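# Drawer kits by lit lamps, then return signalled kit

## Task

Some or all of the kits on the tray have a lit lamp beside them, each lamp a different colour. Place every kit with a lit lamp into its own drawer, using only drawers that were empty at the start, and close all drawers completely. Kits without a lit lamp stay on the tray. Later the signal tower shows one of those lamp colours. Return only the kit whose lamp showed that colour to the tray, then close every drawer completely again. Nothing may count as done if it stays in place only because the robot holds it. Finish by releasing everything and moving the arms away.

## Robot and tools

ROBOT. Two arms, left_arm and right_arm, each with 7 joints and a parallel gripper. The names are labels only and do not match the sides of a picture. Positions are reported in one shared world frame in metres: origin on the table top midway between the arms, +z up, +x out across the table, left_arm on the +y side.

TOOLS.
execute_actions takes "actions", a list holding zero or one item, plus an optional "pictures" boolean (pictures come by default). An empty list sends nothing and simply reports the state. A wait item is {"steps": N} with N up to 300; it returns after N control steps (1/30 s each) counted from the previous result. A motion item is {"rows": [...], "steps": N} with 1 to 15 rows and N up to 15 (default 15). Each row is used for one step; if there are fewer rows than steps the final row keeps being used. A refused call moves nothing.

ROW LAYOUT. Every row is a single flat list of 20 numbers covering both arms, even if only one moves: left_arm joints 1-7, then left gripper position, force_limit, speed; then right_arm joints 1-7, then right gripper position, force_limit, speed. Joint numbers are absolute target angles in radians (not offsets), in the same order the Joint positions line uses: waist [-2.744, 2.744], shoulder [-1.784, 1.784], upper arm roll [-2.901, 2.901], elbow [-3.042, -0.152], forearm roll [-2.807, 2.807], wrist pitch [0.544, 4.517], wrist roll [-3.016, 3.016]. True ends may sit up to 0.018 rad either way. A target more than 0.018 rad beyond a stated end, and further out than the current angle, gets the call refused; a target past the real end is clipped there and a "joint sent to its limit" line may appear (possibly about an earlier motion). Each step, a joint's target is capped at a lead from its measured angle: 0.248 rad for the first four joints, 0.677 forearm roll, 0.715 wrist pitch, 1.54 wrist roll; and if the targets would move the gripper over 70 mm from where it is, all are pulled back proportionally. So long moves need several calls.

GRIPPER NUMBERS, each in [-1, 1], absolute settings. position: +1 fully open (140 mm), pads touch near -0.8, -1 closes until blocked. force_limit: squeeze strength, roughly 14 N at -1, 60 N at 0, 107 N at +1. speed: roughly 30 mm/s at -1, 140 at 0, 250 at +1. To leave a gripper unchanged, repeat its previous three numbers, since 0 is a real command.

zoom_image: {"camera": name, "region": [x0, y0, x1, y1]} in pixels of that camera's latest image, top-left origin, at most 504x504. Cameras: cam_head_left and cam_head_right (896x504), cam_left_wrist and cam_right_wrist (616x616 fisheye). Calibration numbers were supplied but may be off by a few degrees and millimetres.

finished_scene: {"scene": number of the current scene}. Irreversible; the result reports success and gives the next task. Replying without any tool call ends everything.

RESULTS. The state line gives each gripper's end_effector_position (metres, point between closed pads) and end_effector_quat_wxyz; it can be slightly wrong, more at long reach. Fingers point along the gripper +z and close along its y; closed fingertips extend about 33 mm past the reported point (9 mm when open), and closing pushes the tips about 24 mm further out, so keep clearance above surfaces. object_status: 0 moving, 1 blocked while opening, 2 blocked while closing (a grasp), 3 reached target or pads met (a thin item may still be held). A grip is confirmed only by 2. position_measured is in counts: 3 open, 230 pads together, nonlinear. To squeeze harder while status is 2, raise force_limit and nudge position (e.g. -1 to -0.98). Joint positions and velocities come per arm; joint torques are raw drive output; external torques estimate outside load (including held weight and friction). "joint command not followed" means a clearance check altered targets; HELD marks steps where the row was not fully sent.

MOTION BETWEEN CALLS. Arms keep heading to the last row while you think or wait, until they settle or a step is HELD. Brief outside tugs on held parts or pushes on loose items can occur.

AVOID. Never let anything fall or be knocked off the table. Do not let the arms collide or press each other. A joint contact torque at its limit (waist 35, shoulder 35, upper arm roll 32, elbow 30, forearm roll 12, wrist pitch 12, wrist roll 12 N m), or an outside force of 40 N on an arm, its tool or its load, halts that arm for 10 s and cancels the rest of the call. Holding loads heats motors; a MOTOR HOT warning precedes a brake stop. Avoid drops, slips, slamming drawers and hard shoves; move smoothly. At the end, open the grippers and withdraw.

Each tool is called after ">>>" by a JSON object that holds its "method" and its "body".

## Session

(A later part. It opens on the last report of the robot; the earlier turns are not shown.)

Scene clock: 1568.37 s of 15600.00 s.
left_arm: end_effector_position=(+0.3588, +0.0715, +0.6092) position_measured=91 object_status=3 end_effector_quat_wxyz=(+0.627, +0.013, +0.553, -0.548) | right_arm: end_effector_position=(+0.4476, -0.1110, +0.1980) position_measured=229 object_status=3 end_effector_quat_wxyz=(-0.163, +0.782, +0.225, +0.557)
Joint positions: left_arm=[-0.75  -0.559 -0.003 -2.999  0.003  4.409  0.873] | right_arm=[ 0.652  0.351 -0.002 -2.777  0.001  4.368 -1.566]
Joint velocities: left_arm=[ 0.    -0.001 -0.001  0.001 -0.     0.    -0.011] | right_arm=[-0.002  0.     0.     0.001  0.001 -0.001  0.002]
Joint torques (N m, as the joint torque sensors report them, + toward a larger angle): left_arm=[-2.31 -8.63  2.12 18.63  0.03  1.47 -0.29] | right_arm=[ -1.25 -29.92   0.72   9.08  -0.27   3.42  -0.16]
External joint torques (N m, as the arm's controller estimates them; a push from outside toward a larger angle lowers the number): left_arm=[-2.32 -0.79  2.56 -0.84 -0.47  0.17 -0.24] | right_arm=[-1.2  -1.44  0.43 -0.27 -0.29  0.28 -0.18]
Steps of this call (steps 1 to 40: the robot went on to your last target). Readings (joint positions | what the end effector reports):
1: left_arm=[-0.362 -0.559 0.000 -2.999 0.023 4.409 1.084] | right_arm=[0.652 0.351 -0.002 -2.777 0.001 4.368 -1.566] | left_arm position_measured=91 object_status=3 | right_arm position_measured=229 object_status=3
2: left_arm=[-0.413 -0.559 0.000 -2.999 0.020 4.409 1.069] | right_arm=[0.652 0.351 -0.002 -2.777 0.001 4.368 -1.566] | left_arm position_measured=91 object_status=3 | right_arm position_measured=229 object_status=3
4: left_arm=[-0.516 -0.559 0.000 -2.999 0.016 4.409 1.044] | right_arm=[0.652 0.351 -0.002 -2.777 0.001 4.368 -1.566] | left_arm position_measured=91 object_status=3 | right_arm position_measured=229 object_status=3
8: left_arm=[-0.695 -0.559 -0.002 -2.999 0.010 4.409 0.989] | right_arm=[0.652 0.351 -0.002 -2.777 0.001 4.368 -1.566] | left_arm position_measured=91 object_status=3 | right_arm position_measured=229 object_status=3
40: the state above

>>> {"method": "execute_actions", "body": {"actions": [{"rows":[[-0.753,-0.56,0,-3.0,0,2.6,0.863,0.3,0,0,0.65,0.35,0,-2.778,0,4.37,-1.571,-0.8,0,0]],"steps":15}], "pictures": false}}

>>> {"method": "execute_actions", "body": {"actions": [{"steps":50}], "pictures": false}}

>>> {"method": "execute_actions", "body": {"actions": [{"rows":[[-0.753,-0.2389,0,-2.5285,0,2.294,0.863,0.3,0,0,0.65,0.35,0,-2.778,0,4.37,-1.571,-0.8,0,0]],"steps":15}], "pictures": false}}

>>> {"method": "execute_actions", "body": {"actions": [{"steps":15}], "pictures": false}}

>>> {"method": "execute_actions", "body": {"actions": [{"rows":[[-0.753,-0.145,0,-2.57,0,2.45,0.863,0.3,0,0,0.65,0.35,0,-2.778,0,4.37,-1.571,-0.8,0,0]],"steps":15}], "pictures": false}}

>>> {"method": "execute_actions", "body": {"actions": [{"rows":[[-0.753,-0.0486,0,-2.6024,0,2.558,0.863,0.3,0,0,0.65,0.35,0,-2.778,0,4.37,-1.571,-0.8,0,0]],"steps":15}], "pictures": false}}

>>> {"method": "execute_actions", "body": {"actions": [{"steps":15}]}}

Scene clock: 1585.83 s of 15600.00 s.
left_arm: end_effector_position=(+0.4100, +0.0254, +0.4410) position_measured=91 object_status=3 end_effector_quat_wxyz=(+0.488, +0.016, +0.761, -0.427) | right_arm: end_effector_position=(+0.4476, -0.1110, +0.1980) position_measured=229 object_status=3 end_effector_quat_wxyz=(-0.163, +0.782, +0.225, +0.557)
Joint positions: left_arm=[-0.75  -0.561 -0.003 -2.998  0.003  3.848  0.87 ] | right_arm=[ 0.652  0.351 -0.002 -2.777  0.001  4.368 -1.566]
Joint velocities: left_arm=[ 0.     0.    -0.001  0.     0.002 -1.069 -0.001] | right_arm=[-0.001  0.001 -0.    -0.    -0.001  0.     0.   ]
Joint torques (N m, as the joint torque sensors report them, + toward a larger angle): left_arm=[-0.9  -8.47  0.23 21.06  0.46  2.61 -0.11] | right_arm=[ -1.04 -29.87   0.26   8.79  -0.25   3.44  -0.12]
External joint torques (N m, as the arm's controller estimates them; a push from outside toward a larger angle lowers the number): left_arm=[-0.85  0.76  0.73  0.22 -0.06 -0.69 -0.05] | right_arm=[-1.02 -1.47 -0.04 -0.49 -0.27  0.31 -0.15]
Steps of this call (steps 1 to 15: the robot went on to your last target; steps 16 to 90: nothing new was sent; then 13.97 s passed at rest; steps 91 to 105: all 15 steps of this action). Readings (joint positions | what the end effector reports):
91: left_arm=[-0.750 -0.560 -0.003 -2.999 0.003 4.376 0.870] | right_arm=[0.652 0.351 -0.002 -2.777 0.001 4.368 -1.566] | left_arm position_measured=91 object_status=3 | right_arm position_measured=229 object_status=3
92: left_arm=[-0.750 -0.560 -0.003 -2.999 0.003 4.338 0.870] | right_arm=[0.652 0.351 -0.002 -2.777 0.001 4.368 -1.566] | left_arm position_measured=91 object_status=3 | right_arm position_measured=229 object_status=3
94: left_arm=[-0.750 -0.560 -0.003 -2.999 0.003 4.263 0.870] | right_arm=[0.652 0.351 -0.002 -2.777 0.001 4.368 -1.566] | left_arm position_measured=91 object_status=3 | right_arm position_measured=229 object_status=3
98: left_arm=[-0.750 -0.561 -0.003 -2.999 0.003 4.112 0.870] | right_arm=[0.652 0.351 -0.002 -2.777 0.001 4.368 -1.566] | left_arm position_measured=91 object_status=3 | right_arm position_measured=229 object_status=3
105: the state above

Scene clock: 1587.50 s of 15600.00 s.
left_arm: end_effector_position=(+0.2713, +0.1536, +0.1054) position_measured=91 object_status=3 end_effector_quat_wxyz=(+0.064, +0.020, +0.996, -0.054) | right_arm: end_effector_position=(+0.4476, -0.1110, +0.1980) position_measured=229 object_status=3 end_effector_quat_wxyz=(-0.163, +0.782, +0.225, +0.557)
Joint positions: left_arm=[-0.75  -0.561 -0.003 -3.     0.003  2.606  0.87 ] | right_arm=[ 0.652  0.351 -0.002 -2.777  0.001  4.368 -1.566]
Joint velocities: left_arm=[ 0.    -0.    -0.     0.     0.    -0.014  0.001] | right_arm=[-0.     0.002 -0.    -0.    -0.    -0.001 -0.   ]
Joint torques (N m, as the joint torque sensors report them, + toward a larger angle): left_arm=[-1.56 -8.59  1.68 20.16  0.    2.41 -0.3 ] | right_arm=[ -1.18 -29.99   0.55   9.19  -0.22   3.42  -0.14]
External joint torques (N m, as the arm's controller estimates them; a push from outside toward a larger angle lowers the number): left_arm=[-1.56  0.62  2.14 -0.83 -0.51 -0.42 -0.29] | right_arm=[-1.09 -1.66  0.31 -0.07 -0.25  0.3  -0.17]
Steps of this call (steps 1 to 50: the robot went on to your last target). Readings (joint positions | what the end effector reports):
1: left_arm=[-0.750 -0.561 -0.003 -2.998 0.003 3.810 0.870] | right_arm=[0.652 0.351 -0.002 -2.777 0.001 4.368 -1.566] | left_arm position_measured=91 object_status=3 | right_arm position_measured=229 object_status=3
2: left_arm=[-0.750 -0.561 -0.003 -2.998 0.003 3.772 0.870] | right_arm=[0.652 0.351 -0.002 -2.777 0.001 4.368 -1.566] | left_arm position_measured=91 object_status=3 | right_arm position_measured=229 object_status=3
4: left_arm=[-0.750 -0.561 -0.003 -2.998 0.003 3.697 0.870] | right_arm=[0.652 0.351 -0.002 -2.777 0.001 4.368 -1.566] | left_arm position_measured=91 object_status=3 | right_arm position_measured=229 object_status=3
8: left_arm=[-0.750 -0.561 -0.003 -2.998 0.003 3.547 0.870] | right_arm=[0.652 0.351 -0.002 -2.777 0.001 4.368 -1.566] | left_arm position_measured=91 object_status=3 | right_arm position_measured=229 object_status=3
50: the state above

Scene clock: 1588.00 s of 15600.00 s.
left_arm: end_effector_position=(+0.3389, +0.0919, +0.1530) position_measured=91 object_status=3 end_effector_quat_wxyz=(+0.010, +0.019, +1.000, -0.008) | right_arm: end_effector_position=(+0.4476, -0.1110, +0.1980) position_measured=229 object_status=3 end_effector_quat_wxyz=(-0.163, +0.782, +0.225, +0.557)
Joint positions: left_arm=[-0.751 -0.242 -0.002 -2.531  0.001  2.316  0.869] | right_arm=[ 0.652  0.351 -0.002 -2.777  0.001  4.368 -1.566]
Joint velocities: left_arm=[ 0.     0.02  -0.     0.002  0.001 -0.108  0.001] | right_arm=[ 0.002  0.001 -0.     0.    -0.    -0.001 -0.001]
Joint torques (N m, as the joint torque sensors report them, + toward a larger angle): left_arm=[ -2.01 -20.55   1.13  22.44   0.51   1.95  -0.25] | right_arm=[ -1.22 -29.83   0.36   9.    -0.27   3.43  -0.14]
External joint torques (N m, as the arm's controller estimates them; a push from outside toward a larger angle lowers the number): left_arm=[-2.02  1.6   1.33 -0.22 -0.09 -0.65 -0.25] | right_arm=[-1.32 -1.41 -0.05 -0.29 -0.27  0.29 -0.17]
Steps of this call (steps 1 to 15: all 15 steps of this action). Readings (joint positions | what the end effector reports):
1: left_arm=[-0.750 -0.507 -0.002 -2.945 0.001 2.552 0.870] | right_arm=[0.652 0.351 -0.002 -2.777 0.001 4.368 -1.566] | left_arm position_measured=91 object_status=3 | right_arm position_measured=229 object_status=3
2: left_arm=[-0.750 -0.426 -0.002 -2.864 0.001 2.506 0.870] | right_arm=[0.652 0.351 -0.002 -2.777 0.001 4.368 -1.566] | left_arm position_measured=91 object_status=3 | right_arm position_measured=229 object_status=3
4: left_arm=[-0.750 -0.309 -0.002 -2.713 0.001 2.434 0.870] | right_arm=[0.652 0.351 -0.002 -2.777 0.001 4.368 -1.566] | left_arm position_measured=91 object_status=3 | right_arm position_measured=229 object_status=3
8: left_arm=[-0.751 -0.254 -0.002 -2.555 0.001 2.365 0.870] | right_arm=[0.652 0.351 -0.002 -2.777 0.001 4.368 -1.566] | left_arm position_measured=91 object_status=3 | right_arm position_measured=229 object_status=3
15: the state above

Scene clock: 1588.50 s of 15600.00 s.
left_arm: end_effector_position=(+0.3351, +0.0953, +0.1513) position_measured=91 object_status=3 end_effector_quat_wxyz=(+0.004, +0.019, +1.000, -0.003) | right_arm: end_effector_position=(+0.4476, -0.1110, +0.1980) position_measured=229 object_status=3 end_effector_quat_wxyz=(-0.163, +0.782, +0.225, +0.557)
Joint positions: left_arm=[-0.751 -0.241 -0.002 -2.53   0.001  2.299  0.869] | right_arm=[ 0.652  0.351 -0.002 -2.777  0.001  4.368 -1.566]
Joint velocities: left_arm=[-0.001  0.002  0.001  0.002 -0.    -0.005  0.   ] | right_arm=[-0.001 -0.001  0.     0.001 -0.001  0.    -0.   ]
Joint torques (N m, as the joint torque sensors report them, + toward a larger angle): left_arm=[ -1.83 -19.97   0.88  22.58   0.53   1.93  -0.26] | right_arm=[ -0.92 -30.48   0.27   8.96  -0.23   3.4   -0.15]
External joint torques (N m, as the arm's controller estimates them; a push from outside toward a larger angle lowers the number): left_arm=[-1.88  1.5   1.04  0.35 -0.07 -0.54 -0.26] | right_arm=[-0.94 -1.98 -0.08 -0.36 -0.24  0.26 -0.18]
Steps of this call (steps 1 to 15: the robot went on to your last target). Readings (joint positions | what the end effector reports):
1: left_arm=[-0.751 -0.241 -0.002 -2.531 0.001 2.312 0.869] | right_arm=[0.652 0.351 -0.002 -2.777 0.001 4.368 -1.566] | left_arm position_measured=91 object_status=3 | right_arm position_measured=229 object_status=3
2: left_arm=[-0.751 -0.241 -0.002 -2.531 0.001 2.310 0.870] | right_arm=[0.652 0.351 -0.002 -2.777 0.001 4.368 -1.566] | left_arm position_measured=91 object_status=3 | right_arm position_measured=229 object_status=3
4: left_arm=[-0.751 -0.241 -0.002 -2.530 0.001 2.306 0.869] | right_arm=[0.652 0.351 -0.002 -2.777 0.001 4.368 -1.566] | left_arm position_measured=91 object_status=3 | right_arm position_measured=229 object_status=3
8: left_arm=[-0.751 -0.241 -0.002 -2.530 0.001 2.302 0.869] | right_arm=[0.652 0.351 -0.002 -2.777 0.001 4.368 -1.566] | left_arm position_measured=91 object_status=3 | right_arm position_measured=229 object_status=3
15: the state above

Scene clock: 1589.00 s of 15600.00 s.
left_arm: end_effector_position=(+0.3369, +0.0936, +0.1043) position_measured=91 object_status=3 end_effector_quat_wxyz=(+0.005, +0.019, +1.000, -0.003) | right_arm: end_effector_position=(+0.4476, -0.1110, +0.1980) position_measured=229 object_status=3 end_effector_quat_wxyz=(-0.163, +0.782, +0.225, +0.557)
Joint positions: left_arm=[-0.751 -0.145 -0.002 -2.571  0.001  2.438  0.869] | right_arm=[ 0.652  0.351 -0.002 -2.777  0.001  4.368 -1.566]
Joint velocities: left_arm=[-0.    -0.    -0.001  0.001  0.001  0.048  0.002] | right_arm=[ 0.    -0.     0.001 -0.001 -0.001 -0.     0.001]
Joint torques (N m, as the joint torque sensors report them, + toward a larger angle): left_arm=[ -1.78 -22.78   1.68  20.92   0.47   3.23  -0.28] | right_arm=[ -0.93 -30.44   0.45   8.87  -0.26   3.4   -0.17]
External joint torques (N m, as the arm's controller estimates them; a push from outside toward a larger angle lowers the number): left_arm=[-1.75  0.71  1.84  0.21 -0.05  0.78 -0.28] | right_arm=[-0.87 -1.99  0.18 -0.45 -0.28  0.27 -0.2 ]
Steps of this call (steps 1 to 15: all 15 steps of this action). Readings (joint positions | what the end effector reports):
1: left_arm=[-0.751 -0.228 -0.002 -2.533 0.001 2.326 0.869] | right_arm=[0.652 0.351 -0.002 -2.777 0.001 4.368 -1.566] | left_arm position_measured=91 object_status=3 | right_arm position_measured=229 object_status=3
2: left_arm=[-0.751 -0.204 -0.002 -2.540 0.001 2.349 0.869] | right_arm=[0.652 0.351 -0.002 -2.777 0.001 4.368 -1.566] | left_arm position_measured=91 object_status=3 | right_arm position_measured=229 object_status=3
4: left_arm=[-0.751 -0.166 -0.002 -2.559 0.001 2.380 0.869] | right_arm=[0.652 0.351 -0.002 -2.777 0.001 4.368 -1.566] | left_arm position_measured=91 object_status=3 | right_arm position_measured=229 object_status=3
8: left_arm=[-0.751 -0.145 -0.002 -2.571 0.001 2.414 0.869] | right_arm=[0.652 0.351 -0.002 -2.777 0.001 4.368 -1.566] | left_arm position_measured=91 object_status=3 | right_arm position_measured=229 object_status=3
15: the state above

Scene clock: 1589.50 s of 15600.00 s.
left_arm: end_effector_position=(+0.3311, +0.0988, +0.0594) position_measured=91 object_status=3 end_effector_quat_wxyz=(-0.002, +0.019, +1.000, +0.003) | right_arm: end_effector_position=(+0.4476, -0.1110, +0.1980) position_measured=229 object_status=3 end_effector_quat_wxyz=(-0.163, +0.782, +0.225, +0.557)
Joint positions: left_arm=[-0.751 -0.049 -0.002 -2.604  0.001  2.548  0.869] | right_arm=[ 0.652  0.351 -0.002 -2.777  0.001  4.368 -1.566]
Joint velocities: left_arm=[ 0.001 -0.     0.001 -0.001 -0.     0.038 -0.001] | right_arm=[ 0.001 -0.001  0.001 -0.001  0.     0.    -0.001]
Joint torques (N m, as the joint torque sensors report them, + toward a larger angle): left_arm=[ -1.96 -24.38   1.44  19.49   0.38   3.25  -0.28] | right_arm=[ -1.01 -30.32   0.76   8.99  -0.26   3.41  -0.15]
External joint torques (N m, as the arm's controller estimates them; a push from outside toward a larger angle lowers the number): left_arm=[-2.02  0.65  1.43  0.55 -0.05  0.85 -0.28] | right_arm=[-1.06 -1.9   0.39 -0.26 -0.27  0.28 -0.18]
Steps of this call (steps 1 to 15: all 15 steps of this action). Readings (joint positions | what the end effector reports):
1: left_arm=[-0.751 -0.131 -0.002 -2.572 0.001 2.460 0.869] | right_arm=[0.652 0.351 -0.002 -2.777 0.001 4.368 -1.566] | left_arm position_measured=91 object_status=3 | right_arm position_measured=229 object_status=3
2: left_arm=[-0.751 -0.107 -0.002 -2.577 0.001 2.479 0.869] | right_arm=[0.652 0.351 -0.002 -2.777 0.001 4.368 -1.566] | left_arm position_measured=91 object_status=3 | right_arm position_measured=229 object_status=3
4: left_arm=[-0.751 -0.070 -0.002 -2.593 0.001 2.502 0.869] | right_arm=[0.652 0.351 -0.002 -2.777 0.001 4.368 -1.566] | left_arm position_measured=91 object_status=3 | right_arm position_measured=229 object_status=3
8: left_arm=[-0.751 -0.049 -0.002 -2.604 0.001 2.528 0.869] | right_arm=[0.652 0.351 -0.002 -2.777 0.001 4.368 -1.566] | left_arm position_measured=91 object_status=3 | right_arm position_measured=229 object_status=3
15: the state above

Scene clock: 1590.00 s of 15600.00 s.
left_arm: end_effector_position=(+0.3325, +0.0975, +0.0599) position_measured=91 object_status=3 end_effector_quat_wxyz=(-0.000, +0.019, +1.000, +0.001) | right_arm: end_effector_position=(+0.4476, -0.1110, +0.1980) position_measured=229 object_status=3 end_effector_quat_wxyz=(-0.163, +0.782, +0.225, +0.557)
Joint positions: left_arm=[-0.751 -0.049 -0.002 -2.604  0.001  2.553  0.869] | right_arm=[ 0.652  0.351 -0.002 -2.777  0.001  4.368 -1.566]
Joint velocities: left_arm=[-0.001  0.     0.    -0.002 -0.002  0.002 -0.001] | right_arm=[ 0.    -0.001 -0.001  0.001 -0.    -0.    -0.   ]
Joint torques (N m, as the joint torque sensors report them, + toward a larger angle): left_arm=[ -1.8  -24.79   1.18  19.26   0.3    3.25  -0.3 ] | right_arm=[ -0.73 -30.33   0.51   8.95  -0.25   3.39  -0.14]
External joint torques (N m, as the arm's controller estimates them; a push from outside toward a larger angle lowers the number): left_arm=[-1.83  0.26  1.2   0.28 -0.14  0.82 -0.3 ] | right_arm=[-0.65 -1.86  0.26 -0.36 -0.28  0.25 -0.17]
Steps of this call (steps 1 to 15: the robot went on to your last target). Readings (joint positions | what the end effector reports):
1: left_arm=[-0.751 -0.049 -0.002 -2.604 0.001 2.549 0.869] | right_arm=[0.652 0.351 -0.002 -2.777 0.001 4.368 -1.566] | left_arm position_measured=91 object_status=3 | right_arm position_measured=229 object_status=3
2: left_arm=[-0.751 -0.049 -0.002 -2.604 0.001 2.550 0.869] | right_arm=[0.652 0.351 -0.002 -2.777 0.001 4.368 -1.566] | left_arm position_measured=91 object_status=3 | right_arm position_measured=229 object_status=3
4: left_arm=[-0.751 -0.049 -0.002 -2.604 0.001 2.551 0.869] | right_arm=[0.652 0.351 -0.002 -2.777 0.001 4.368 -1.566] | left_arm position_measured=91 object_status=3 | right_arm position_measured=229 object_status=3
8: left_arm=[-0.751 -0.049 -0.002 -2.604 0.001 2.553 0.869] | right_arm=[0.652 0.351 -0.002 -2.777 0.001 4.368 -1.566] | left_arm position_measured=91 object_status=3 | right_arm position_measured=229 object_status=3
15: the state above
All arms were judged still, so your last target was given up. Only a new action makes them travel on or press farther. Fingers that are still opening or closing keep moving.
camera_calibration (this result's frames):
cam_left_wrist: T_world_to_cam=[[0.19589, 0.979107, -0.0545672, -0.149135], [0.894705, -0.155671, 0.418652, -0.294271], [0.40141, -0.130831, -0.906506, 0.124224], [0, 0, 0, 1]] pos_world=[0.242635, 0.116462, 0.22767]
cam_right_wrist: T_world_to_cam=[[0.520614, -0.853792, 0.0000301014, -0.330675], [-0.570132, -0.347674, -0.74436, 0.355281], [0.63554, 0.387507, -0.667778, 0.0670184], [0, 0, 0, 1]] pos_world=[0.332118, -0.184776, 0.30922]

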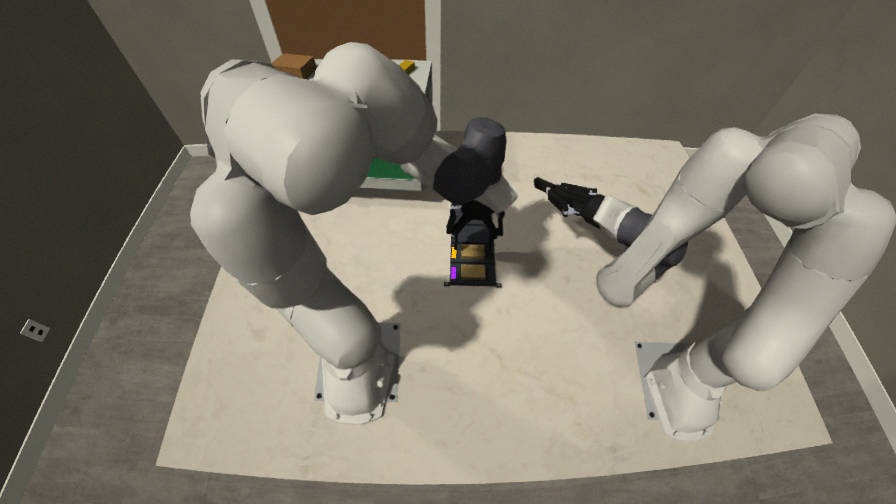

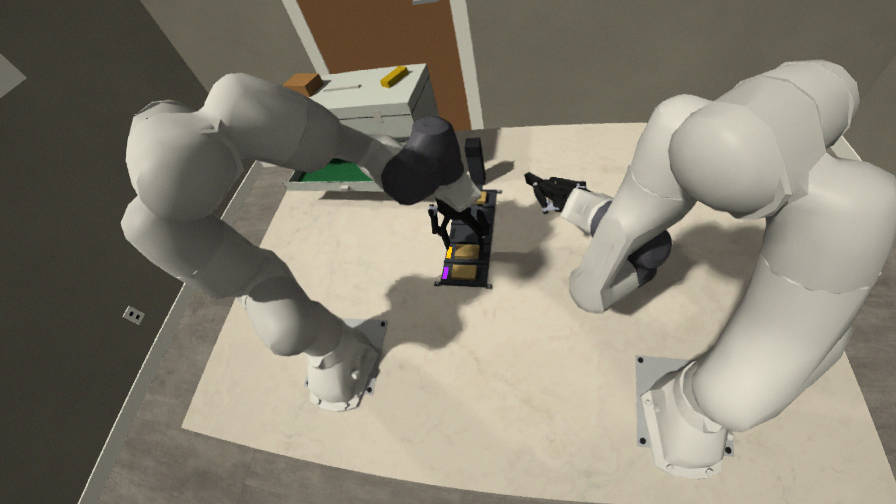

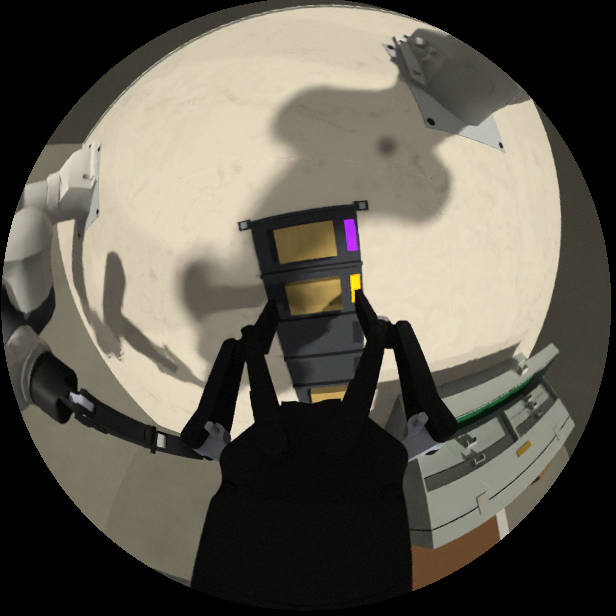

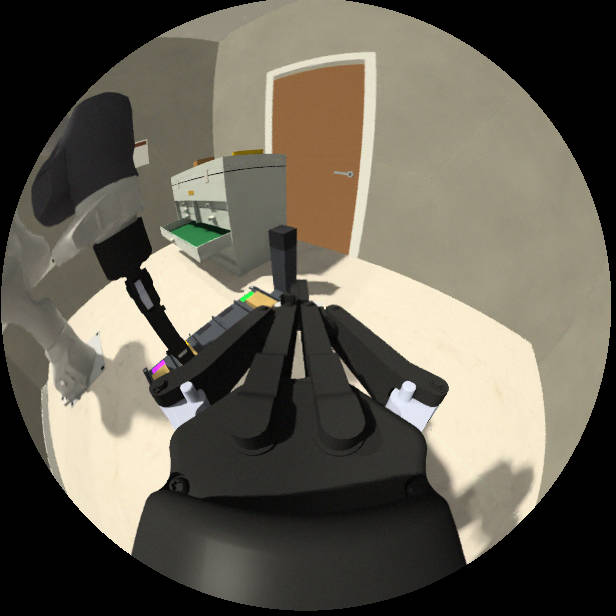

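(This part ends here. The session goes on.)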